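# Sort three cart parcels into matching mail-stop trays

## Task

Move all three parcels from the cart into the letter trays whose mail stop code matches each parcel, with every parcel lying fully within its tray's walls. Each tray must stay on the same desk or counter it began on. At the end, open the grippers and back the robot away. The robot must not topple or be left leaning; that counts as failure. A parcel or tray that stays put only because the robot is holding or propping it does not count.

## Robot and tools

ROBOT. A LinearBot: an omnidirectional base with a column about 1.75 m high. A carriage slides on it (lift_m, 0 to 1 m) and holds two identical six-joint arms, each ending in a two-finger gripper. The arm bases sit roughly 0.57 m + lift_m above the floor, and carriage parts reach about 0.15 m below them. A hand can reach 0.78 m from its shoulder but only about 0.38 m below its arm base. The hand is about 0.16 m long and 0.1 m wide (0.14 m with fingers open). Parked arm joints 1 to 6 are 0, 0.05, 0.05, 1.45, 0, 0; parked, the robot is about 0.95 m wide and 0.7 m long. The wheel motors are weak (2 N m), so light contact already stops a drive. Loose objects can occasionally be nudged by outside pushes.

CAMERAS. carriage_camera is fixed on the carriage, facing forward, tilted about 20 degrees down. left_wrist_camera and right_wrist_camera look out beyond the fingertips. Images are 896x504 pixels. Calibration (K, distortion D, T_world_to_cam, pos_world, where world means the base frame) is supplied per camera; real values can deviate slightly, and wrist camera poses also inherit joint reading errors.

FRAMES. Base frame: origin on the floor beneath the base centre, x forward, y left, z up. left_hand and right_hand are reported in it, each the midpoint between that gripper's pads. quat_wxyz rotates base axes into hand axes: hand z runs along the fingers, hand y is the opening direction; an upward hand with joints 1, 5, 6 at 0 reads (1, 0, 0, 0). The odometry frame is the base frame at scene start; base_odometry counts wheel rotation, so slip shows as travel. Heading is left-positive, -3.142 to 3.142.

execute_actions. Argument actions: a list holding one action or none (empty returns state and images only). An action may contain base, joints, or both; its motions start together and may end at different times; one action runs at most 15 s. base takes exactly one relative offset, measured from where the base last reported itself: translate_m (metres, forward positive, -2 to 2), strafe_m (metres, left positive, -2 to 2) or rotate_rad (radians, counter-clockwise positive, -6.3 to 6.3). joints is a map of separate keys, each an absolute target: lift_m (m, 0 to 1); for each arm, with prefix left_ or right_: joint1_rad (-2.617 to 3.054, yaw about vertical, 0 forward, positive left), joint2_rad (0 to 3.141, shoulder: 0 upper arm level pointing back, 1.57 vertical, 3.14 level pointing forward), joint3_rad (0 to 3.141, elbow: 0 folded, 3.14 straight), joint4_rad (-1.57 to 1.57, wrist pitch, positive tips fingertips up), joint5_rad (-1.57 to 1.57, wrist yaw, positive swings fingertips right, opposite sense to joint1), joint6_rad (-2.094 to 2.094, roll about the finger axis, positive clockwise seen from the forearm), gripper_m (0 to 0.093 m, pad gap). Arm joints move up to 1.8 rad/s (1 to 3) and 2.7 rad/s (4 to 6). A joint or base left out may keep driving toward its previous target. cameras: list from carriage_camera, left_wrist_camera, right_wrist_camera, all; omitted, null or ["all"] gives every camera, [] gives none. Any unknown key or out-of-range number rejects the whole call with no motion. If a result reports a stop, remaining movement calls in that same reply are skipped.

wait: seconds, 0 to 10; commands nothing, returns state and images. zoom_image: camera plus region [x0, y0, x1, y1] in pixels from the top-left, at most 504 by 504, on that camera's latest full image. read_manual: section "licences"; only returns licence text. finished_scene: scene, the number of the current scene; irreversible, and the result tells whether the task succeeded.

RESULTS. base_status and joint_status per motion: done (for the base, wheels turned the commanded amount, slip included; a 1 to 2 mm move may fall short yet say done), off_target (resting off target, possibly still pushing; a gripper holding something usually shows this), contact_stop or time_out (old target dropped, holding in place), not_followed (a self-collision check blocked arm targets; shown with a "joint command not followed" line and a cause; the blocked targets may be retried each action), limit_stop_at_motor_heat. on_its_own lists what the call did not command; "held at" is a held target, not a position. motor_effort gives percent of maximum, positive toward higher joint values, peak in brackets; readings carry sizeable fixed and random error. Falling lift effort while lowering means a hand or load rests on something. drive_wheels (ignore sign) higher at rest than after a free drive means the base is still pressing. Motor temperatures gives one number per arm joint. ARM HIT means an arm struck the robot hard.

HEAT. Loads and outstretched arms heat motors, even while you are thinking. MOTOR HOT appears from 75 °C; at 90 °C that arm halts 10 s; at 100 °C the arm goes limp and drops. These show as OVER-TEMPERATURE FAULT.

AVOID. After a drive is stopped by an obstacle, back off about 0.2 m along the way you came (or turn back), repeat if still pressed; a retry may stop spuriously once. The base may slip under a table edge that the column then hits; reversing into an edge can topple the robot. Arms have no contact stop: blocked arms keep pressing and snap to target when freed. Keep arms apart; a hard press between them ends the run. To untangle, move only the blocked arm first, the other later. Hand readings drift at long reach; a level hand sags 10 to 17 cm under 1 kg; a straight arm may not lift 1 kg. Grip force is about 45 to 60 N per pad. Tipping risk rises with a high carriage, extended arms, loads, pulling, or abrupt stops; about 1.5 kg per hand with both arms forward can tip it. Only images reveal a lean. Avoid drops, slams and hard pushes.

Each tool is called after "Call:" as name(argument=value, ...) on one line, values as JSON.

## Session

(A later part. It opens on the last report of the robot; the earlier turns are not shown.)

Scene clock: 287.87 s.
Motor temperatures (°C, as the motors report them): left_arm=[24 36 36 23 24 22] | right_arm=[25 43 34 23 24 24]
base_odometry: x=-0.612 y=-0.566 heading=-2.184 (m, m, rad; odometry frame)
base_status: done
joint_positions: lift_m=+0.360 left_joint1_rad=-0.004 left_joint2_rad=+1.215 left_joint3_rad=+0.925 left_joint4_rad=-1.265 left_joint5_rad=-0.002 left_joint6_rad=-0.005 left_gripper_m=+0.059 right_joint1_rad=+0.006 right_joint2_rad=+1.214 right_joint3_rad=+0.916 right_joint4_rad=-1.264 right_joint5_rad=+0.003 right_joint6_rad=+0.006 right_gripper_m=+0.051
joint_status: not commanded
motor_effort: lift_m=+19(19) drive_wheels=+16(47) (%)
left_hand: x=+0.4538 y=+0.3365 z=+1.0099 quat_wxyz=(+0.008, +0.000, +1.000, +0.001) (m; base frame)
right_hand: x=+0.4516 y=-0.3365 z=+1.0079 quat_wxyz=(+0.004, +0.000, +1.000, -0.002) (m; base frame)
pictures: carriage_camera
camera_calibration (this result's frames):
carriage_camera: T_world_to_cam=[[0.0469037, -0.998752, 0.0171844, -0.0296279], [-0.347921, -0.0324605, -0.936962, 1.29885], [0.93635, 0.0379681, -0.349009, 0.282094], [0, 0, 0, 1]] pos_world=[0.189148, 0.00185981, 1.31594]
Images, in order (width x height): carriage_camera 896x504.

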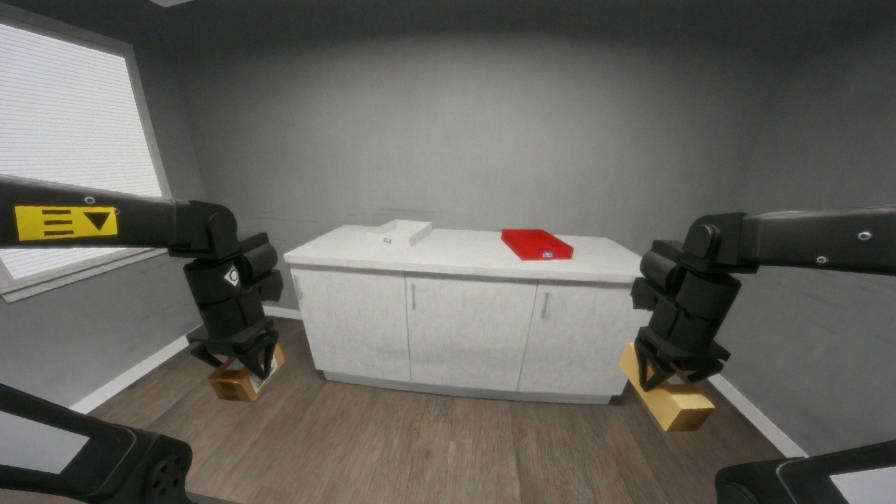

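Call:
execute_actions(actions=[{"base": {"rotate_rad": -0.055}}], cameras=[])

Call:
execute_actions(actions=[{"base": {"translate_m": 0.6}}], cameras=["carriage_camera"])

Scene clock: 311.77 s.
Motor temperatures (°C, as the motors report them): left_arm=[24 32 34 23 24 22] | right_arm=[25 37 34 23 24 24]
base_odometry: x=-0.612 y=-0.566 heading=-2.238 (m, m, rad; odometry frame)
base_status: done
joint_positions: lift_m=+0.360 left_joint1_rad=-0.004 left_joint2_rad=+1.215 left_joint3_rad=+0.925 left_joint4_rad=-1.267 left_joint5_rad=-0.002 left_joint6_rad=-0.005 left_gripper_m=+0.059 right_joint1_rad=+0.006 right_joint2_rad=+1.214 right_joint3_rad=+0.916 right_joint4_rad=-1.266 right_joint5_rad=+0.003 right_joint6_rad=+0.006 right_gripper_m=+0.051
joint_status: not commanded
motor_effort: lift_m=+19(19) drive_wheels=-12(18) (%)
left_hand: x=+0.4533 y=+0.3365 z=+1.0099 quat_wxyz=(+0.007, +0.000, +1.000, +0.001) (m; base frame)
right_hand: x=+0.4511 y=-0.3364 z=+1.0079 quat_wxyz=(+0.003, +0.000, +1.000, -0.001) (m; base frame)
pictures: none
No camera images: the call's "cameras" was empty. Leave "cameras" out to get every camera's image.

Scene clock: 315.13 s.
Motor temperatures (°C, as the motors report them): left_arm=[24 31 34 23 24 22] | right_arm=[25 37 34 23 24 24]
base_odometry: x=-0.982 y=-1.038 heading=-2.237 (m, m, rad; odometry frame)
base_status: done
joint_positions: lift_m=+0.360 left_joint1_rad=-0.004 left_joint2_rad=+1.215 left_joint3_rad=+0.925 left_joint4_rad=-1.267 left_joint5_rad=-0.002 left_joint6_rad=-0.005 left_gripper_m=+0.059 right_joint1_rad=+0.006 right_joint2_rad=+1.214 right_joint3_rad=+0.916 right_joint4_rad=-1.268 right_joint5_rad=+0.003 right_joint6_rad=+0.006 right_gripper_m=+0.051
joint_status: not commanded
motor_effort: lift_m=+19(19) drive_wheels=-13(42) (%)
left_hand: x=+0.4532 y=+0.3365 z=+1.0099 quat_wxyz=(+0.007, +0.000, +1.000, +0.001) (m; base frame)
right_hand: x=+0.4507 y=-0.3364 z=+1.0079 quat_wxyz=(+0.003, +0.000, +1.000, -0.001) (m; base frame)
pictures: carriage_camera
camera_calibration (this result's frames):
carriage_camera: T_world_to_cam=[[0.0469037, -0.998752, 0.0171844, -0.0296279], [-0.347921, -0.0324605, -0.936962, 1.29885], [0.93635, 0.0379681, -0.349009, 0.282094], [0, 0, 0, 1]] pos_world=[0.189148, 0.00185981, 1.31594]
Images, in order (width x height): carriage_camera 896x504.

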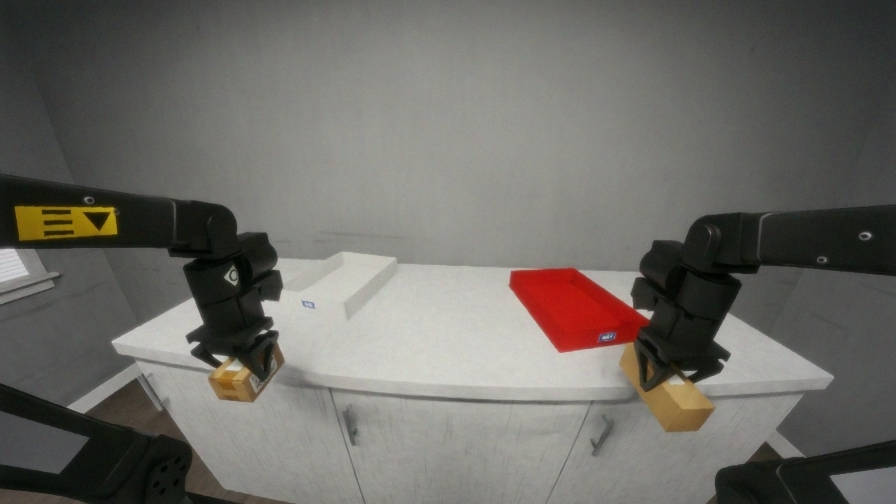

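Call:
zoom_image(camera="carriage_camera", region=[580, 320, 634, 354])

Call:
zoom_image(camera="carriage_camera", region=[282, 288, 336, 322])

Region (580, 320, 634, 354) of carriage_camera's 896x504 image, scaled by 9.333, with more detail than that image has; it fills the top 317 rows of this view, and the rest is white.

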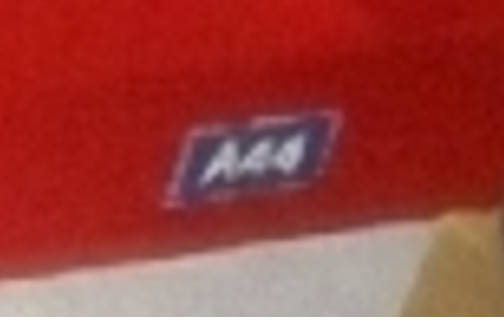

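Region (282, 288, 336, 322) of carriage_camera's 896x504 image, scaled by 9.333, with more detail than that image has; it fills the top 317 rows of this view, and the rest is white.

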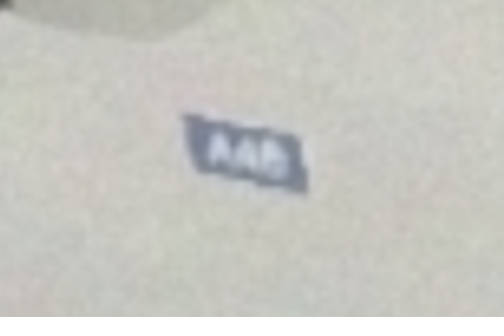

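Call:
execute_actions(actions=[{"base": {"strafe_m": -0.69}, "joints": {"lift_m": 0.57, "left_joint2_rad": 2.3, "left_joint3_rad": 2.074, "left_joint4_rad": -1.3, "left_joint6_rad": -0.17}}], cameras=[])

Call:
execute_actions(actions=[{"joints": {"left_joint2_rad": 2.632, "left_joint4_rad": -1.013}}], cameras=["carriage_camera", "left_wrist_camera"])

Scene clock: 384.83 s.
Motor temperatures (°C, as the motors report them): left_arm=[24 30 34 23 24 22] | right_arm=[25 32 33 24 24 24]
base_odometry: x=-1.525 y=-0.612 heading=-2.236 (m, m, rad; odometry frame)
base_status: done
joint_positions: lift_m=+0.570 left_joint1_rad=-0.005 left_joint2_rad=+2.284 left_joint3_rad=+2.051 left_joint4_rad=-1.292 left_joint5_rad=-0.002 left_joint6_rad=-0.165 left_gripper_m=+0.059 right_joint1_rad=+0.006 right_joint2_rad=+1.214 right_joint3_rad=+0.914 right_joint4_rad=-1.269 right_joint5_rad=+0.002 right_joint6_rad=+0.006 right_gripper_m=+0.051
joint_status: all done
motor_effort: lift_m=+19(23) drive_wheels=-8(38) (%)
left_hand: x=+0.7262 y=+0.3351 z=+1.1869 quat_wxyz=(+0.023, -0.080, +0.997, -0.001) (m; base frame)
right_hand: x=+0.4498 y=-0.3363 z=+1.2173 quat_wxyz=(+0.001, +0.000, +1.000, -0.001) (m; base frame)
pictures: none
No camera images: the call's "cameras" was empty. Leave "cameras" out to get every camera's image.

Scene clock: 385.87 s.
Motor temperatures (°C, as the motors report them): left_arm=[24 31 34 23 24 22] | right_arm=[25 32 33 24 24 24]
base_odometry: x=-1.525 y=-0.612 heading=-2.236 (m, m, rad; odometry frame)
base_status: not commanded
joint_positions: lift_m=+0.570 left_joint1_rad=-0.005 left_joint2_rad=+2.648 left_joint3_rad=+2.057 left_joint4_rad=-1.014 left_joint5_rad=-0.002 left_joint6_rad=-0.165 left_gripper_m=+0.059 right_joint1_rad=+0.006 right_joint2_rad=+1.214 right_joint3_rad=+0.914 right_joint4_rad=-1.269 right_joint5_rad=+0.002 right_joint6_rad=+0.006 right_gripper_m=+0.051
joint_status: all done
motor_effort: lift_m=+19(19) drive_wheels=-7(6) (%)
left_hand: x=+0.7506 y=+0.3350 z=+1.0234 quat_wxyz=(-0.017, -0.080, +0.997, +0.002) (m; base frame)
right_hand: x=+0.4498 y=-0.3363 z=+1.2173 quat_wxyz=(+0.001, +0.000, +1.000, -0.001) (m; base frame)
pictures: carriage_camera, left_wrist_camera
camera_calibration (this result's frames):
carriage_camera: T_world_to_cam=[[0.0469037, -0.998752, 0.0171844, -0.0332366], [-0.347921, -0.0324605, -0.936962, 1.49561], [0.93635, 0.0379681, -0.349009, 0.355385], [0, 0, 0, 1]] pos_world=[0.189148, 0.00185981, 1.52593]
left_wrist_camera: T_world_to_cam=[[0.131006, -0.991309, 0.0120121, 0.223449], [-0.766484, -0.0935948, 0.635407, -0.0397718], [-0.62876, -0.0924492, -0.772084, 1.41987], [0, 0, 0, 1]] pos_world=[0.833001, 0.349051, 1.11885]
Images, in order (width x height): carriage_camera 896x504, left_wrist_camera 896x504.

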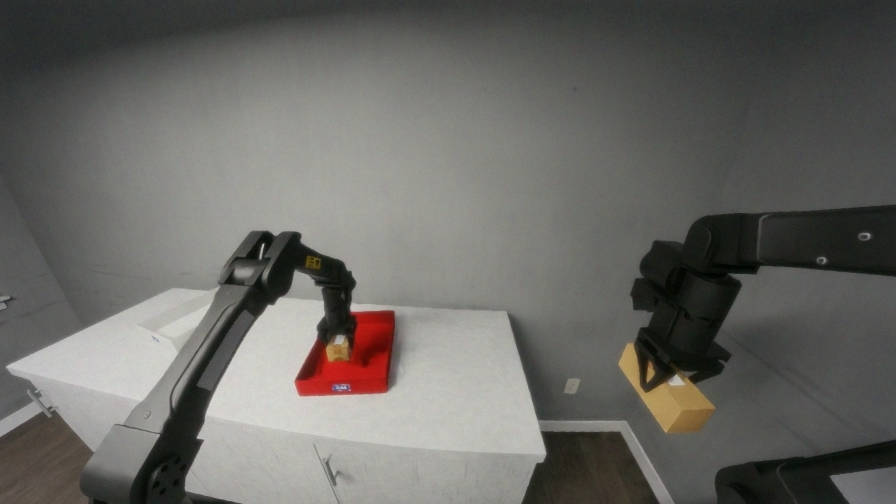

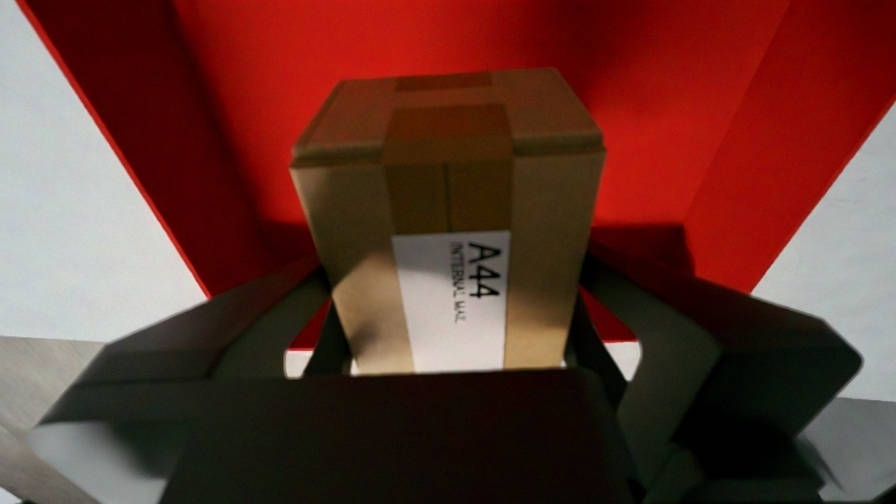

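Call:
zoom_image(camera="carriage_camera", region=[270, 290, 420, 410])

Region (270, 290, 420, 410) of carriage_camera's 896x504 image, scaled by 3.360, with more detail than that image has; it fills the top 403 rows of this view, and the rest is white.

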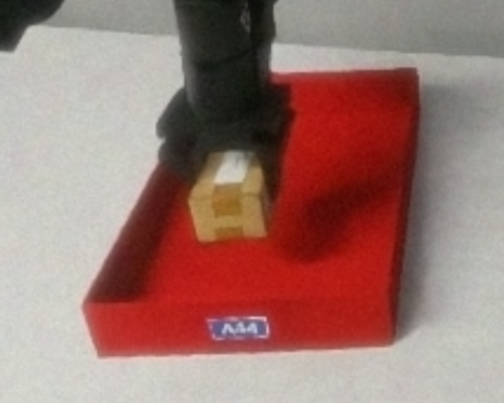

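Call:
execute_actions(actions=[{"base": {"translate_m": 0.07}, "joints": {"lift_m": 0.53}}], cameras=["carriage_camera", "left_wrist_camera"])

Scene clock: 401.37 s.
Motor temperatures (°C, as the motors report them): left_arm=[24 43 35 23 24 22] | right_arm=[25 31 33 24 24 24]
base_odometry: x=-1.569 y=-0.667 heading=-2.237 (m, m, rad; odometry frame)
base_status: done
joint_positions: lift_m=+0.530 left_joint1_rad=-0.005 left_joint2_rad=+2.637 left_joint3_rad=+2.057 left_joint4_rad=-1.011 left_joint5_rad=-0.002 left_joint6_rad=-0.165 left_gripper_m=+0.059 right_joint1_rad=+0.006 right_joint2_rad=+1.212 right_joint3_rad=+0.910 right_joint4_rad=-1.270 right_joint5_rad=+0.002 right_joint6_rad=+0.006 right_gripper_m=+0.051
joint_status: all done
motor_effort: lift_m=+20(21) drive_wheels=-11(32) (%)
left_hand: x=+0.7538 y=+0.3350 z=+0.9884 quat_wxyz=(-0.010, -0.080, +0.997, +0.002) (m; base frame)
right_hand: x=+0.4487 y=-0.3362 z=+1.1766 quat_wxyz=(+0.000, +0.000, +1.000, -0.001) (m; base frame)
pictures: carriage_camera, left_wrist_camera
camera_calibration (this result's frames):
carriage_camera: T_world_to_cam=[[0.0469037, -0.998752, 0.0171844, -0.0325474], [-0.347921, -0.0324605, -0.936962, 1.45803], [0.93635, 0.0379681, -0.349009, 0.341388], [0, 0, 0, 1]] pos_world=[0.189148, 0.00185981, 1.48583]
left_wrist_camera: T_world_to_cam=[[0.130812, -0.991308, 0.0140302, 0.221586], [-0.775852, -0.0935501, 0.623941, 0.00331303], [-0.617205, -0.0925044, -0.781346, 1.39531], [0, 0, 0, 1]] pos_world=[0.834777, 0.349042, 1.08504]
Images, in order (width x height): carriage_camera 896x504, left_wrist_camera 896x504.

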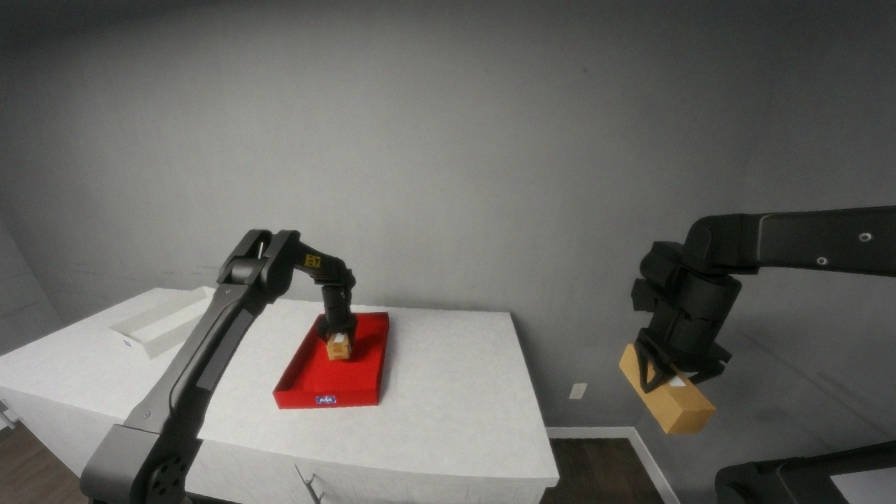

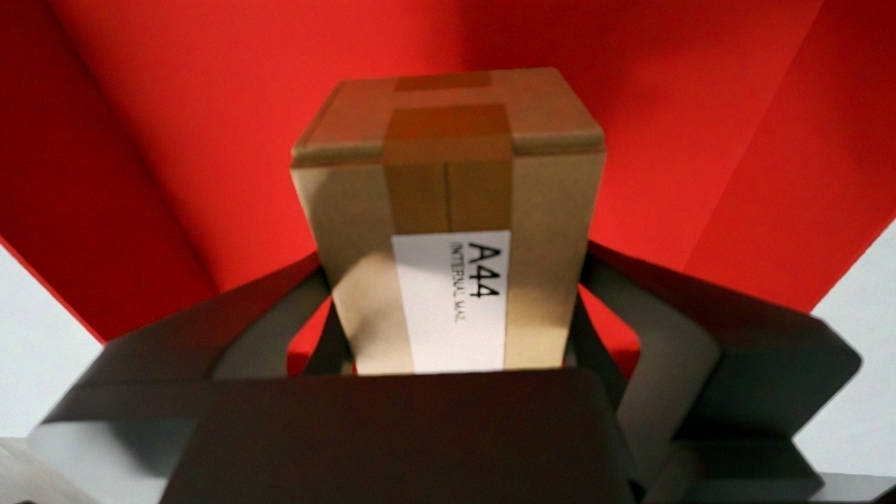

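Call:
execute_actions(actions=[{"joints": {"lift_m": 0.5}}], cameras=["left_wrist_camera"])

Scene clock: 409.80 s.
Motor temperatures (°C, as the motors report them): left_arm=[24 48 36 23 24 22] | right_arm=[25 31 33 24 24 24]
base_odometry: x=-1.569 y=-0.667 heading=-2.237 (m, m, rad; odometry frame)
base_status: not commanded
joint_positions: lift_m=+0.500 left_joint1_rad=-0.005 left_joint2_rad=+2.638 left_joint3_rad=+2.057 left_joint4_rad=-1.011 left_joint5_rad=-0.002 left_joint6_rad=-0.165 left_gripper_m=+0.059 right_joint1_rad=+0.006 right_joint2_rad=+1.212 right_joint3_rad=+0.910 right_joint4_rad=-1.270 right_joint5_rad=+0.002 right_joint6_rad=+0.006 right_gripper_m=+0.051
joint_status: all done
motor_effort: lift_m=+20(20) drive_wheels=-10(12) (%)
left_hand: x=+0.7536 y=+0.3350 z=+0.9581 quat_wxyz=(-0.010, -0.080, +0.997, +0.002) (m; base frame)
right_hand: x=+0.4487 y=-0.3362 z=+1.1467 quat_wxyz=(+0.000, +0.000, +1.000, -0.001) (m; base frame)
pictures: left_wrist_camera
camera_calibration (this result's frames):
left_wrist_camera: T_world_to_cam=[[0.130823, -0.991308, 0.0139267, 0.222123], [-0.775376, -0.0935524, 0.624532, 0.021179], [-0.617801, -0.0925015, -0.780875, 1.37153], [0, 0, 0, 1]] pos_world=[0.834696, 0.349043, 1.05467]
Images, in order (width x height): left_wrist_camera 896x504.

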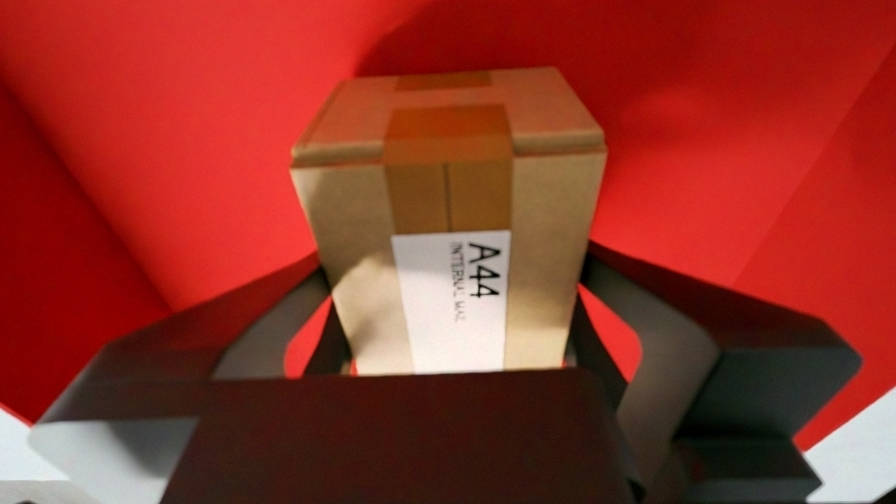

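Call:
execute_actions(actions=[{"joints": {"lift_m": 0.493}}], cameras=[])

Call:
execute_actions(actions=[{"joints": {"left_gripper_m": 0.085}}], cameras=["left_wrist_camera"])

Scene clock: 415.23 s.
Motor temperatures (°C, as the motors report them): left_arm=[24 50 36 23 24 22] | right_arm=[25 31 34 24 24 24]
base_odometry: x=-1.569 y=-0.667 heading=-2.237 (m, m, rad; odometry frame)
base_status: not commanded
joint_positions: lift_m=+0.493 left_joint1_rad=-0.005 left_joint2_rad=+2.634 left_joint3_rad=+2.057 left_joint4_rad=-1.011 left_joint5_rad=-0.004 left_joint6_rad=-0.165 left_gripper_m=+0.059 right_joint1_rad=+0.006 right_joint2_rad=+1.212 right_joint3_rad=+0.910 right_joint4_rad=-1.270 right_joint5_rad=+0.002 right_joint6_rad=+0.006 right_gripper_m=+0.051
joint_status: all done
motor_effort: lift_m=+19(19) drive_wheels=-9(11) (%)
left_hand: x=+0.7545 y=+0.3354 z=+0.9531 quat_wxyz=(-0.008, -0.080, +0.997, +0.003) (m; base frame)
right_hand: x=+0.4487 y=-0.3362 z=+1.1398 quat_wxyz=(+0.000, +0.000, +1.000, -0.001) (m; base frame)
pictures: none
No camera images: the call's "cameras" was empty. Leave "cameras" out to get every camera's image.

Scene clock: 415.83 s.
Motor temperatures (°C, as the motors report them): left_arm=[24 50 36 23 24 22] | right_arm=[25 31 34 24 24 24]
base_odometry: x=-1.569 y=-0.667 heading=-2.237 (m, m, rad; odometry frame)
base_status: not commanded
joint_positions: lift_m=+0.493 left_joint1_rad=-0.005 left_joint2_rad=+2.634 left_joint3_rad=+2.057 left_joint4_rad=-1.011 left_joint5_rad=-0.004 left_joint6_rad=-0.165 left_gripper_m=+0.085 right_joint1_rad=+0.006 right_joint2_rad=+1.212 right_joint3_rad=+0.910 right_joint4_rad=-1.270 right_joint5_rad=+0.002 right_joint6_rad=+0.006 right_gripper_m=+0.051
joint_status: all done
motor_effort: lift_m=+19(19) drive_wheels=-9(10) (%)
left_hand: x=+0.7545 y=+0.3354 z=+0.9531 quat_wxyz=(-0.008, -0.080, +0.997, +0.003) (m; base frame)
right_hand: x=+0.4487 y=-0.3362 z=+1.1398 quat_wxyz=(+0.000, +0.000, +1.000, -0.001) (m; base frame)
pictures: left_wrist_camera
camera_calibration (this result's frames):
left_wrist_camera: T_world_to_cam=[[0.131481, -0.991243, 0.0122158, 0.223579], [-0.777929, -0.0955328, 0.621047, 0.0308541], [-0.614442, -0.0911589, -0.783678, 1.36794], [0, 0, 0, 1]] pos_world=[0.835127, 0.349269, 1.05013]
Images, in order (width x height): left_wrist_camera 896x504.

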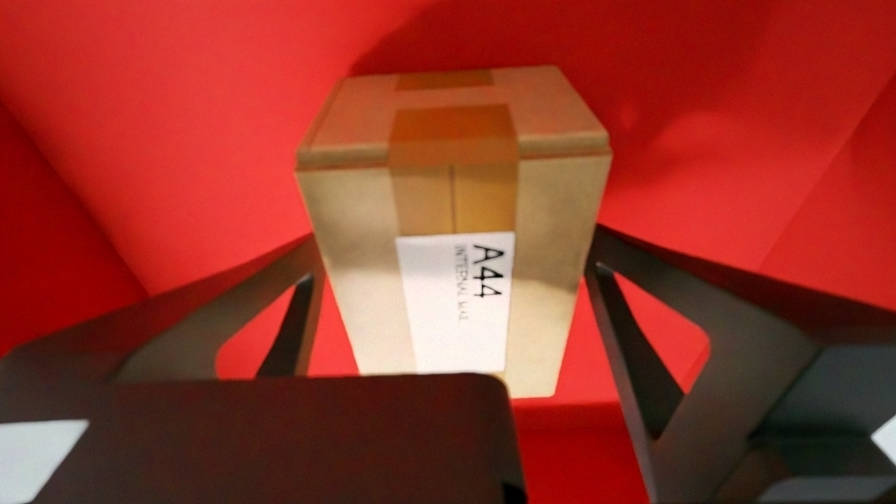

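Call:
execute_actions(actions=[{"joints": {"lift_m": 0.57}}], cameras=[])

Call:
execute_actions(actions=[{"base": {"translate_m": -0.8}, "joints": {"left_joint2_rad": 1.2, "left_joint3_rad": 0.9, "left_joint4_rad": -1.27, "left_joint6_rad": 0}}], cameras=["carriage_camera"])

Call:
execute_actions(actions=[{"base": {"rotate_rad": -1.52}, "joints": {"lift_m": 0.36}}], cameras=["carriage_camera"])

Scene clock: 441.20 s.
Motor temperatures (°C, as the motors report them): left_arm=[24 57 38 23 24 22] | right_arm=[25 31 34 24 24 24]
base_odometry: x=-1.569 y=-0.667 heading=-2.237 (m, m, rad; odometry frame)
base_status: not commanded
joint_positions: lift_m=+0.570 left_joint1_rad=-0.005 left_joint2_rad=+2.627 left_joint3_rad=+2.057 left_joint4_rad=-1.011 left_joint5_rad=-0.004 left_joint6_rad=-0.165 left_gripper_m=+0.085 right_joint1_rad=+0.006 right_joint2_rad=+1.212 right_joint3_rad=+0.910 right_joint4_rad=-1.269 right_joint5_rad=+0.002 right_joint6_rad=+0.006 right_gripper_m=+0.051
joint_status: all done
motor_effort: lift_m=+19(24) drive_wheels=+5(10) (%)
left_hand: x=+0.7557 y=+0.3354 z=+1.0331 quat_wxyz=(-0.005, -0.080, +0.997, +0.002) (m; base frame)
right_hand: x=+0.4489 y=-0.3362 z=+1.2167 quat_wxyz=(+0.000, +0.000, +1.000, -0.001) (m; base frame)
pictures: none
No camera images: the call's "cameras" was empty. Leave "cameras" out to get every camera's image.

Scene clock: 445.07 s.
Motor temperatures (°C, as the motors report them): left_arm=[24 55 37 23 24 22] | right_arm=[25 31 34 24 24 24]
base_odometry: x=-1.074 y=-0.038 heading=-2.237 (m, m, rad; odometry frame)
base_status: done
joint_positions: lift_m=+0.570 left_joint1_rad=-0.004 left_joint2_rad=+1.214 left_joint3_rad=+0.924 left_joint4_rad=-1.270 left_joint5_rad=-0.004 left_joint6_rad=-0.006 left_gripper_m=+0.085 right_joint1_rad=+0.006 right_joint2_rad=+1.212 right_joint3_rad=+0.910 right_joint4_rad=-1.269 right_joint5_rad=+0.002 right_joint6_rad=+0.006 right_gripper_m=+0.051
joint_status: all done
motor_effort: lift_m=+19(19) drive_wheels=-7(50) (%)
left_hand: x=+0.4523 y=+0.3370 z=+1.2199 quat_wxyz=(+0.005, -0.001, +1.000, +0.002) (m; base frame)
right_hand: x=+0.4490 y=-0.3362 z=+1.2167 quat_wxyz=(+0.000, +0.000, +1.000, -0.001) (m; base frame)
pictures: carriage_camera
camera_calibration (this result's frames):
carriage_camera: T_world_to_cam=[[0.0469037, -0.998752, 0.0171844, -0.033237], [-0.347921, -0.0324605, -0.936962, 1.49563], [0.93635, 0.0379681, -0.349009, 0.355393], [0, 0, 0, 1]] pos_world=[0.189148, 0.00185981, 1.52596]
Images, in order (width x height): carriage_camera 896x504.

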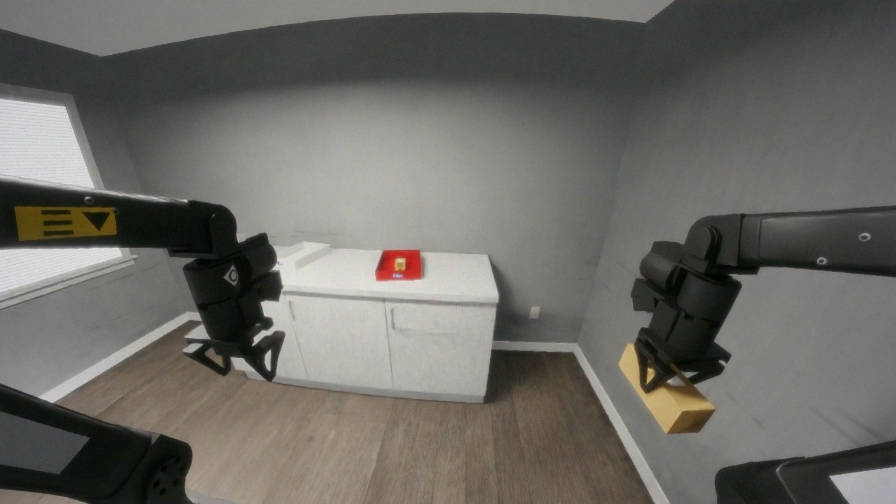

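Scene clock: 448.13 s.
Motor temperatures (°C, as the motors report them): left_arm=[24 53 37 23 24 22] | right_arm=[25 31 34 24 24 24]
base_odometry: x=-1.074 y=-0.038 heading=+2.527 (m, m, rad; odometry frame)
base_status: done
joint_positions: lift_m=+0.360 left_joint1_rad=-0.004 left_joint2_rad=+1.214 left_joint3_rad=+0.924 left_joint4_rad=-1.264 left_joint5_rad=-0.004 left_joint6_rad=-0.006 left_gripper_m=+0.085 right_joint1_rad=+0.006 right_joint2_rad=+1.212 right_joint3_rad=+0.910 right_joint4_rad=-1.265 right_joint5_rad=+0.002 right_joint6_rad=+0.006 right_gripper_m=+0.051
joint_status: all done
motor_effort: lift_m=+20(20) drive_wheels=+16(48) (%)
left_hand: x=+0.4538 y=+0.3370 z=+1.0100 quat_wxyz=(+0.009, -0.001, +1.000, +0.002) (m; base frame)
right_hand: x=+0.4499 y=-0.3362 z=+1.0067 quat_wxyz=(+0.002, +0.000, +1.000, -0.001) (m; base frame)
pictures: carriage_camera
camera_calibration (this result's frames):
carriage_camera: T_world_to_cam=[[0.0469037, -0.998752, 0.0171844, -0.0296272], [-0.347921, -0.0324605, -0.936962, 1.29881], [0.93635, 0.0379681, -0.349009, 0.282079], [0, 0, 0, 1]] pos_world=[0.189148, 0.00185981, 1.31589]
Images, in order (width x height): carriage_camera 896x504.

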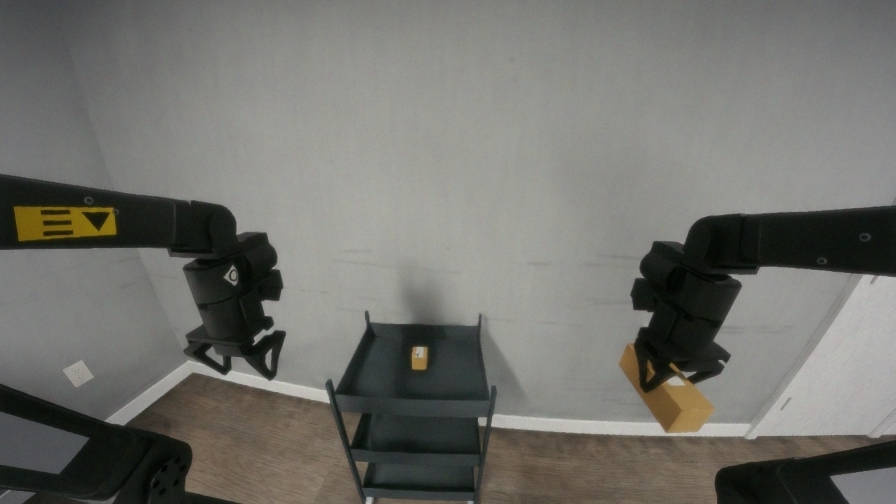

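Call:
zoom_image(camera="carriage_camera", region=[320, 305, 510, 425])

Region (320, 305, 510, 425) of carriage_camera's 896x504 image, scaled by 2.653, with more detail than that image has; it fills the top 318 rows of this view, and the rest is white.

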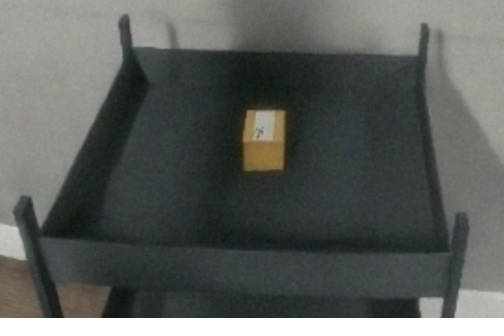

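Call:
execute_actions(actions=[{"base": {"translate_m": 0.2}, "joints": {"lift_m": 0.33, "left_joint1_rad": -0.58, "left_joint2_rad": 2.31, "left_joint3_rad": 1.685, "left_joint4_rad": -0.945, "left_joint6_rad": -0.59, "left_gripper_m": 0.085}}], cameras=["left_wrist_camera"])

Call:
execute_actions(actions=[{"joints": {"lift_m": 0.26}}], cameras=["left_wrist_camera"])

Scene clock: 464.93 s.
Motor temperatures (°C, as the motors report them): left_arm=[24 45 36 23 24 22] | right_arm=[25 31 34 24 24 24]
base_odometry: x=-1.237 y=+0.078 heading=+2.526 (m, m, rad; odometry frame)
base_status: done
joint_positions: lift_m=+0.330 left_joint1_rad=-0.585 left_joint2_rad=+2.303 left_joint3_rad=+1.661 left_joint4_rad=-0.936 left_joint5_rad=-0.002 left_joint6_rad=-0.584 left_gripper_m=+0.085 right_joint1_rad=+0.006 right_joint2_rad=+1.211 right_joint3_rad=+0.910 right_joint4_rad=-1.269 right_joint5_rad=+0.002 right_joint6_rad=+0.006 right_gripper_m=+0.051
joint_status: all done
motor_effort: lift_m=+19(20) drive_wheels=-15(34) (%)
left_hand: x=+0.6261 y=+0.1017 z=+0.8426 quat_wxyz=(-0.003, +0.001, +1.000, +0.003) (m; base frame)
right_hand: x=+0.4490 y=-0.3362 z=+0.9768 quat_wxyz=(+0.001, +0.000, +1.000, -0.001) (m; base frame)
pictures: left_wrist_camera
camera_calibration (this result's frames):
left_wrist_camera: T_world_to_cam=[[-0.0300078, -0.999468, 0.0128148, 0.111638], [-0.789952, 0.0315687, 0.612356, -0.0207599], [-0.612434, 0.00825239, -0.790479, 1.17544], [0, 0, 0, 1]] pos_world=[0.706832, 0.102534, 0.940444]
Images, in order (width x height): left_wrist_camera 896x504.

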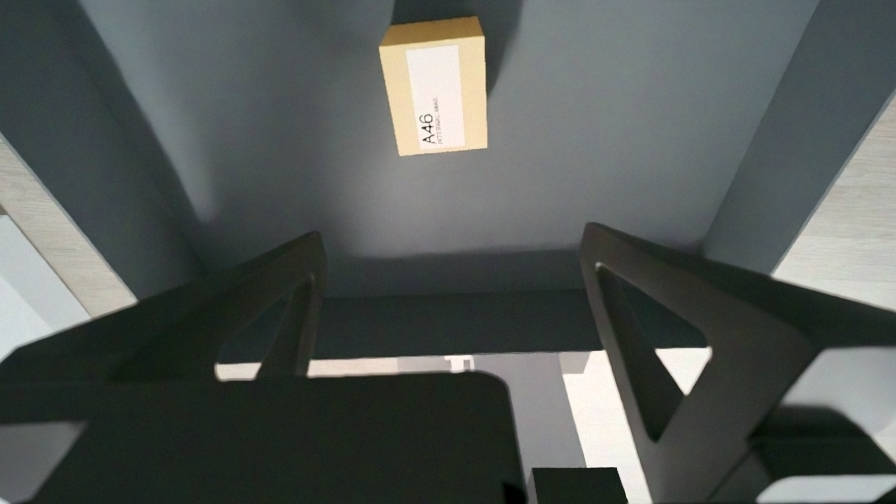

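Scene clock: 465.87 s.
Motor temperatures (°C, as the motors report them): left_arm=[24 45 36 23 24 22] | right_arm=[25 31 34 24 24 24]
base_odometry: x=-1.237 y=+0.078 heading=+2.526 (m, m, rad; odometry frame)
base_status: not commanded
joint_positions: lift_m=+0.260 left_joint1_rad=-0.585 left_joint2_rad=+2.306 left_joint3_rad=+1.669 left_joint4_rad=-0.941 left_joint5_rad=-0.002 left_joint6_rad=-0.584 left_gripper_m=+0.085 right_joint1_rad=+0.006 right_joint2_rad=+1.211 right_joint3_rad=+0.910 right_joint4_rad=-1.269 right_joint5_rad=+0.002 right_joint6_rad=+0.006 right_gripper_m=+0.051
joint_status: all done
motor_effort: lift_m=+20(20) drive_wheels=+7(14) (%)
left_hand: x=+0.6269 y=+0.1012 z=+0.7734 quat_wxyz=(-0.003, +0.000, +1.000, +0.003) (m; base frame)
right_hand: x=+0.4490 y=-0.3362 z=+0.9068 quat_wxyz=(+0.001, +0.000, +1.000, -0.001) (m; base frame)
pictures: left_wrist_camera
camera_calibration (this result's frames):
left_wrist_camera: T_world_to_cam=[[-0.0296266, -0.999479, 0.0128128, 0.111777], [-0.789965, 0.0312662, 0.612354, 0.0223086], [-0.612436, 0.00802027, -0.79048, 1.12127], [0, 0, 0, 1]] pos_world=[0.707643, 0.102028, 0.871252]
Images, in order (width x height): left_wrist_camera 896x504.

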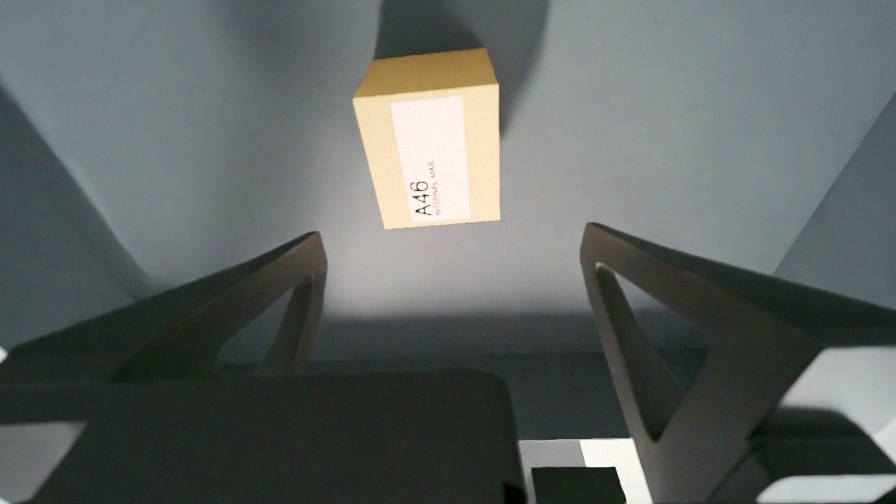

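Call:
execute_actions(actions=[{"joints": {"lift_m": 0.191, "left_joint1_rad": -0.553, "left_joint2_rad": 2.332, "left_joint3_rad": 1.723, "left_joint4_rad": -0.96, "left_joint6_rad": -0.615}}], cameras=["left_wrist_camera"])

Scene clock: 480.63 s.
Motor temperatures (°C, as the motors report them): left_arm=[24 48 37 23 24 22] | right_arm=[25 30 34 24 24 24]
base_odometry: x=-1.237 y=+0.078 heading=+2.526 (m, m, rad; odometry frame)
base_status: not commanded
joint_positions: lift_m=+0.191 left_joint1_rad=-0.555 left_joint2_rad=+2.326 left_joint3_rad=+1.713 left_joint4_rad=-0.957 left_joint5_rad=-0.001 left_joint6_rad=-0.609 left_gripper_m=+0.085 right_joint1_rad=+0.006 right_joint2_rad=+1.211 right_joint3_rad=+0.910 right_joint4_rad=-1.269 right_joint5_rad=+0.002 right_joint6_rad=+0.006 right_gripper_m=+0.051
joint_status: all done
motor_effort: lift_m=+20(20) drive_wheels=+6(8) (%)
left_hand: x=+0.6405 y=+0.1073 z=+0.7064 quat_wxyz=(+0.001, -0.027, +1.000, +0.000) (m; base frame)
right_hand: x=+0.4489 y=-0.3362 z=+0.8378 quat_wxyz=(+0.000, +0.000, +1.000, -0.001) (m; base frame)
pictures: left_wrist_camera
camera_calibration (this result's frames):
left_wrist_camera: T_world_to_cam=[[0.02481, -0.999532, 0.0179219, 0.0807222], [-0.794683, -0.00884236, 0.60696, 0.0850512], [-0.606517, -0.0293008, -0.79453, 1.07973], [0, 0, 0, 1]] pos_world=[0.720463, 0.113074, 0.804812]
Images, in order (width x height): left_wrist_camera 896x504.

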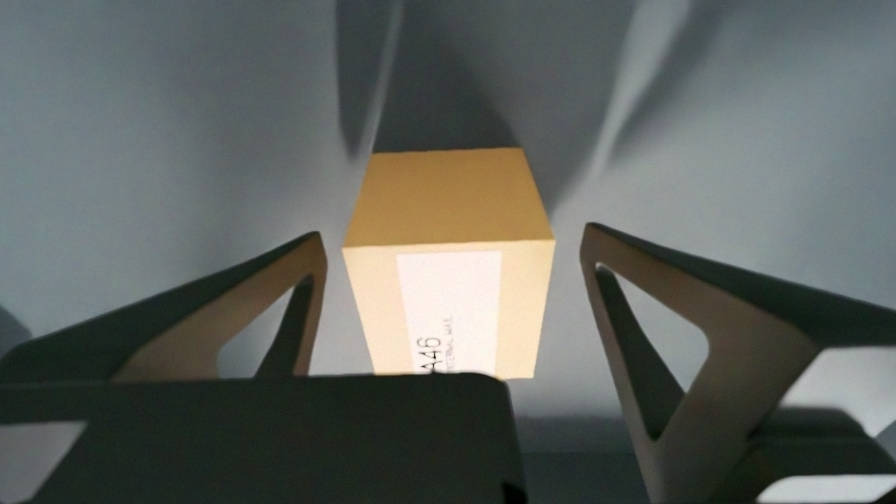

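Call:
execute_actions(actions=[{"joints": {"left_gripper_m": 0.028}}], cameras=[])

Call:
execute_actions(actions=[{"joints": {"lift_m": 0.36}}], cameras=["left_wrist_camera"])

Scene clock: 489.47 s.
Motor temperatures (°C, as the motors report them): left_arm=[24 49 38 23 24 22] | right_arm=[25 30 34 24 24 24]
base_odometry: x=-1.237 y=+0.078 heading=+2.526 (m, m, rad; odometry frame)
base_status: not commanded
joint_positions: lift_m=+0.191 left_joint1_rad=-0.555 left_joint2_rad=+2.326 left_joint3_rad=+1.713 left_joint4_rad=-0.957 left_joint5_rad=-0.001 left_joint6_rad=-0.609 left_gripper_m=+0.049 right_joint1_rad=+0.006 right_joint2_rad=+1.211 right_joint3_rad=+0.910 right_joint4_rad=-1.269 right_joint5_rad=+0.002 right_joint6_rad=+0.006 right_gripper_m=+0.051
joint_status: left_gripper_m off_target (ended at +0.049, target +0.028)
motor_effort: lift_m=+20(20) drive_wheels=+7(5) (%)
left_hand: x=+0.6405 y=+0.1073 z=+0.7064 quat_wxyz=(+0.001, -0.027, +1.000, +0.000) (m; base frame)
right_hand: x=+0.4489 y=-0.3362 z=+0.8378 quat_wxyz=(+0.000, +0.000, +1.000, -0.001) (m; base frame)
pictures: none
No camera images: the call's "cameras" was empty. Leave "cameras" out to get every camera's image.

Scene clock: 490.67 s.
Motor temperatures (°C, as the motors report them): left_arm=[24 49 38 23 24 22] | right_arm=[25 30 34 24 24 24]
base_odometry: x=-1.237 y=+0.078 heading=+2.526 (m, m, rad; odometry frame)
base_status: not commanded
joint_positions: lift_m=+0.360 left_joint1_rad=-0.555 left_joint2_rad=+2.327 left_joint3_rad=+1.713 left_joint4_rad=-0.957 left_joint5_rad=-0.001 left_joint6_rad=-0.610 left_gripper_m=+0.049 right_joint1_rad=+0.006 right_joint2_rad=+1.211 right_joint3_rad=+0.910 right_joint4_rad=-1.270 right_joint5_rad=+0.002 right_joint6_rad=+0.006 right_gripper_m=+0.051
joint_status: all done
motor_effort: lift_m=+19(23) drive_wheels=+7(5) (%)
left_hand: x=+0.6403 y=+0.1075 z=+0.8750 quat_wxyz=(+0.000, -0.027, +1.000, +0.001) (m; base frame)
right_hand: x=+0.4488 y=-0.3362 z=+1.0069 quat_wxyz=(+0.000, +0.000, +1.000, -0.001) (m; base frame)
pictures: left_wrist_camera
camera_calibration (this result's frames):
left_wrist_camera: T_world_to_cam=[[0.0252139, -0.999536, 0.0170858, 0.0783161], [-0.793892, -0.00963379, 0.607982, -0.0187929], [-0.607535, -0.0288939, -0.793767, 1.21353], [0, 0, 0, 1]] pos_world=[0.720367, 0.113162, 0.973346]
Images, in order (width x height): left_wrist_camera 896x504.

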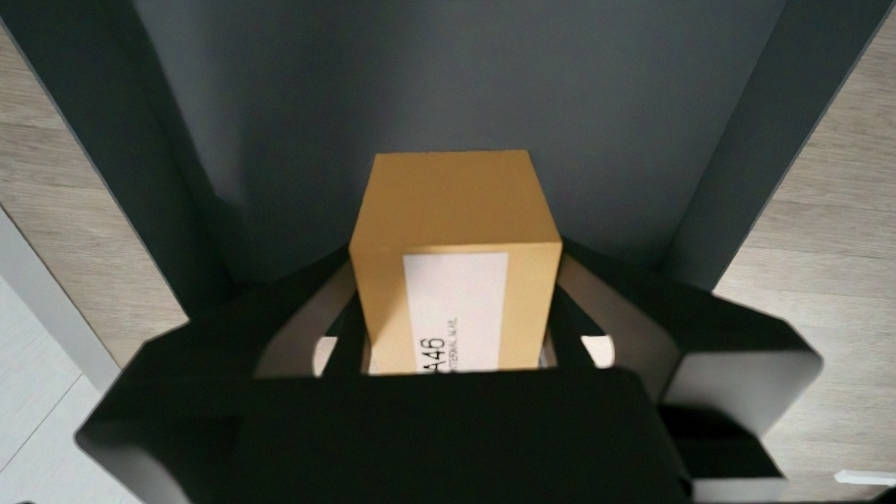

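Call:
execute_actions(actions=[{"base": {"translate_m": -1.09}, "joints": {"left_joint1_rad": 0, "left_joint2_rad": 1.2, "left_joint3_rad": 0.9, "left_joint4_rad": -1.27, "left_joint6_rad": 0}}], cameras=[])

Call:
execute_actions(actions=[{"base": {"rotate_rad": 1.52}}], cameras=[])

Call:
execute_actions(actions=[{"base": {"translate_m": 0.85}, "joints": {"lift_m": 0.42}}], cameras=["carriage_camera"])

Scene clock: 516.47 s.
Motor temperatures (°C, as the motors report them): left_arm=[24 50 38 23 24 22] | right_arm=[25 30 34 24 24 24]
base_odometry: x=-0.348 y=-0.553 heading=+2.525 (m, m, rad; odometry frame)
base_status: done
joint_positions: lift_m=+0.360 left_joint1_rad=-0.003 left_joint2_rad=+1.214 left_joint3_rad=+0.923 left_joint4_rad=-1.267 left_joint5_rad=-0.004 left_joint6_rad=-0.005 left_gripper_m=+0.049 right_joint1_rad=+0.006 right_joint2_rad=+1.211 right_joint3_rad=+0.910 right_joint4_rad=-1.266 right_joint5_rad=+0.000 right_joint6_rad=+0.006 right_gripper_m=+0.051
joint_status: all done
motor_effort: lift_m=+19(19) drive_wheels=-13(55) (%)
left_hand: x=+0.4527 y=+0.3371 z=+1.0096 quat_wxyz=(+0.006, -0.001, +1.000, +0.002) (m; base frame)
right_hand: x=+0.4498 y=-0.3360 z=+1.0069 quat_wxyz=(+0.002, +0.000, +1.000, +0.000) (m; base frame)
pictures: none
No camera images: the call's "cameras" was empty. Leave "cameras" out to get every camera's image.

Scene clock: 519.53 s.
Motor temperatures (°C, as the motors report them): left_arm=[24 48 37 23 24 22] | right_arm=[25 30 34 24 24 24]
base_odometry: x=-0.348 y=-0.553 heading=-2.240 (m, m, rad; odometry frame)
base_status: done
joint_positions: lift_m=+0.360 left_joint1_rad=-0.003 left_joint2_rad=+1.214 left_joint3_rad=+0.923 left_joint4_rad=-1.265 left_joint5_rad=-0.004 left_joint6_rad=-0.005 left_gripper_m=+0.049 right_joint1_rad=+0.006 right_joint2_rad=+1.211 right_joint3_rad=+0.910 right_joint4_rad=-1.264 right_joint5_rad=+0.000 right_joint6_rad=+0.006 right_gripper_m=+0.051
joint_status: not commanded
motor_effort: lift_m=+19(19) drive_wheels=+17(49) (%)
left_hand: x=+0.4532 y=+0.3371 z=+1.0096 quat_wxyz=(+0.007, -0.001, +1.000, +0.002) (m; base frame)
right_hand: x=+0.4501 y=-0.3360 z=+1.0069 quat_wxyz=(+0.003, +0.000, +1.000, +0.000) (m; base frame)
pictures: none
No camera images: the call's "cameras" was empty. Leave "cameras" out to get every camera's image.

Scene clock: 523.50 s.
Motor temperatures (°C, as the motors report them): left_arm=[24 47 37 23 24 22] | right_arm=[25 30 34 24 24 24]
base_odometry: x=-0.874 y=-1.221 heading=-2.239 (m, m, rad; odometry frame)
base_status: done
joint_positions: lift_m=+0.420 left_joint1_rad=-0.003 left_joint2_rad=+1.214 left_joint3_rad=+0.923 left_joint4_rad=-1.269 left_joint5_rad=-0.004 left_joint6_rad=-0.005 left_gripper_m=+0.049 right_joint1_rad=+0.006 right_joint2_rad=+1.211 right_joint3_rad=+0.910 right_joint4_rad=-1.269 right_joint5_rad=+0.000 right_joint6_rad=+0.006 right_gripper_m=+0.051
joint_status: all done
motor_effort: lift_m=+19(23) drive_wheels=-13(46) (%)
left_hand: x=+0.4523 y=+0.3371 z=+1.0696 quat_wxyz=(+0.005, -0.001, +1.000, +0.002) (m; base frame)
right_hand: x=+0.4489 y=-0.3360 z=+1.0669 quat_wxyz=(+0.001, +0.000, +1.000, +0.000) (m; base frame)
pictures: carriage_camera
camera_calibration (this result's frames):
carriage_camera: T_world_to_cam=[[0.0469037, -0.998752, 0.0171844, -0.0306593], [-0.347921, -0.0324605, -0.936962, 1.35509], [0.93635, 0.0379681, -0.349009, 0.303042], [0, 0, 0, 1]] pos_world=[0.189148, 0.00185981, 1.37596]
Images, in order (width x height): carriage_camera 896x504.

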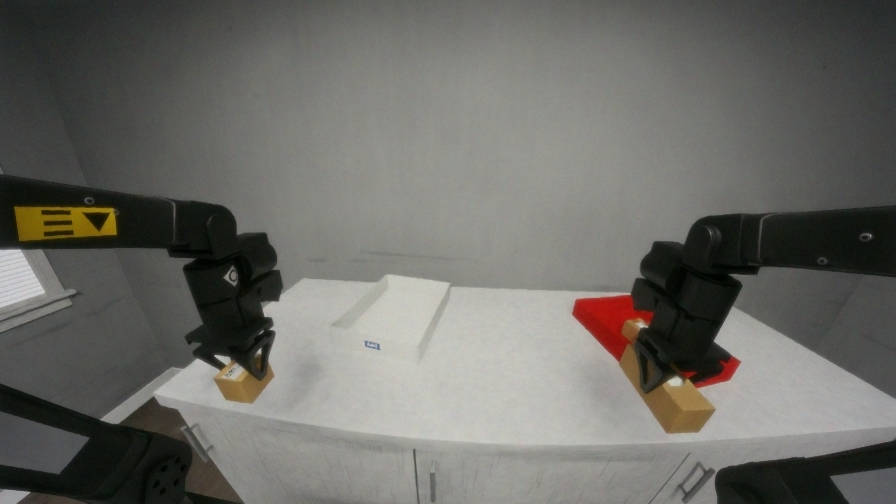

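Call:
zoom_image(camera="carriage_camera", region=[345, 328, 399, 362])

Call:
zoom_image(camera="carriage_camera", region=[310, 260, 470, 380])

Region (345, 328, 399, 362) of carriage_camera's 896x504 image, scaled by 9.333, with more detail than that image has; it fills the top 317 rows of this view, and the rest is white.

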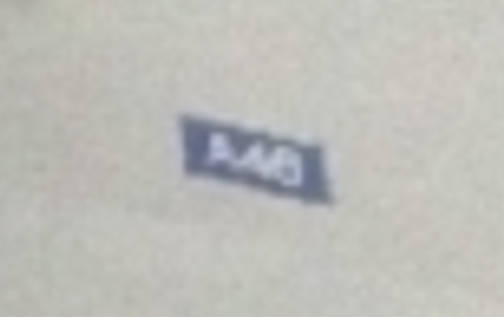

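Region (310, 260, 470, 380) of carriage_camera's 896x504 image, scaled by 3.150, with more detail than that image has; it fills the top 378 rows of this view, and the rest is white.

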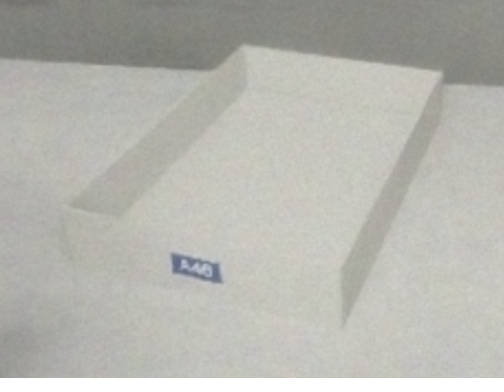

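Call:
execute_actions(actions=[{"joints": {"left_joint1_rad": 0.15, "left_joint2_rad": 0.6, "left_joint3_rad": 0.2, "left_joint4_rad": -0.1}}], cameras=["left_wrist_camera"])

Scene clock: 567.20 s.
Motor temperatures (°C, as the motors report them): left_arm=[24 36 35 23 24 22] | right_arm=[25 30 35 24 24 24]
base_odometry: x=-0.874 y=-1.221 heading=-2.239 (m, m, rad; odometry frame)
base_status: not commanded
joint_positions: lift_m=+0.420 left_joint1_rad=+0.145 left_joint2_rad=+0.621 left_joint3_rad=+0.220 left_joint4_rad=-0.105 left_joint5_rad=-0.003 left_joint6_rad=-0.005 left_gripper_m=+0.049 right_joint1_rad=+0.006 right_joint2_rad=+1.211 right_joint3_rad=+0.910 right_joint4_rad=-1.269 right_joint5_rad=+0.000 right_joint6_rad=+0.006 right_gripper_m=+0.051
joint_status: all done
motor_effort: lift_m=+19(19) drive_wheels=-11(12) (%)
left_hand: x=+0.5364 y=+0.3764 z=+1.0752 quat_wxyz=(+0.506, -0.065, +0.859, +0.037) (m; base frame)
right_hand: x=+0.4489 y=-0.3360 z=+1.0669 quat_wxyz=(+0.001, +0.000, +1.000, +0.000) (m; base frame)
pictures: left_wrist_camera
camera_calibration (this result's frames):
left_wrist_camera: T_world_to_cam=[[0.119424, -0.992748, -0.01376, 0.326405], [-0.910825, -0.104032, -0.399468, 0.961041], [0.395139, 0.060239, -0.916644, 0.877762], [0, 0, 0, 1]] pos_world=[0.489522, 0.371141, 1.19299]
Images, in order (width x height): left_wrist_camera 896x504.

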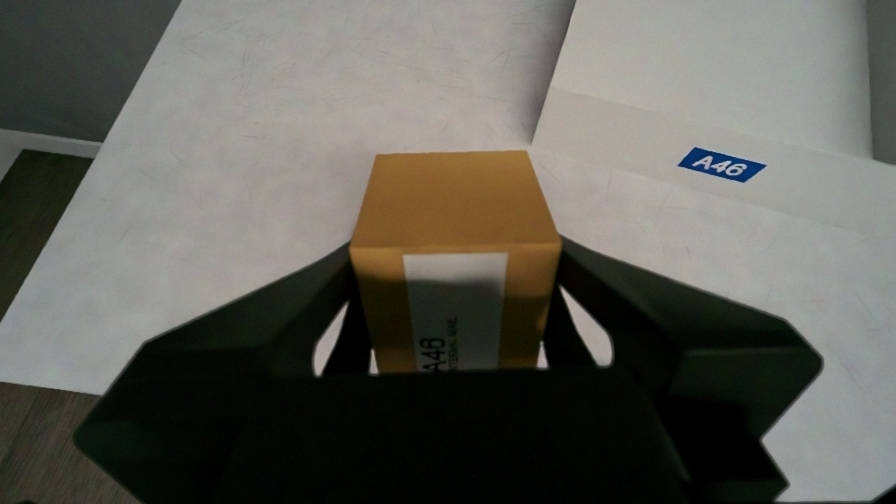

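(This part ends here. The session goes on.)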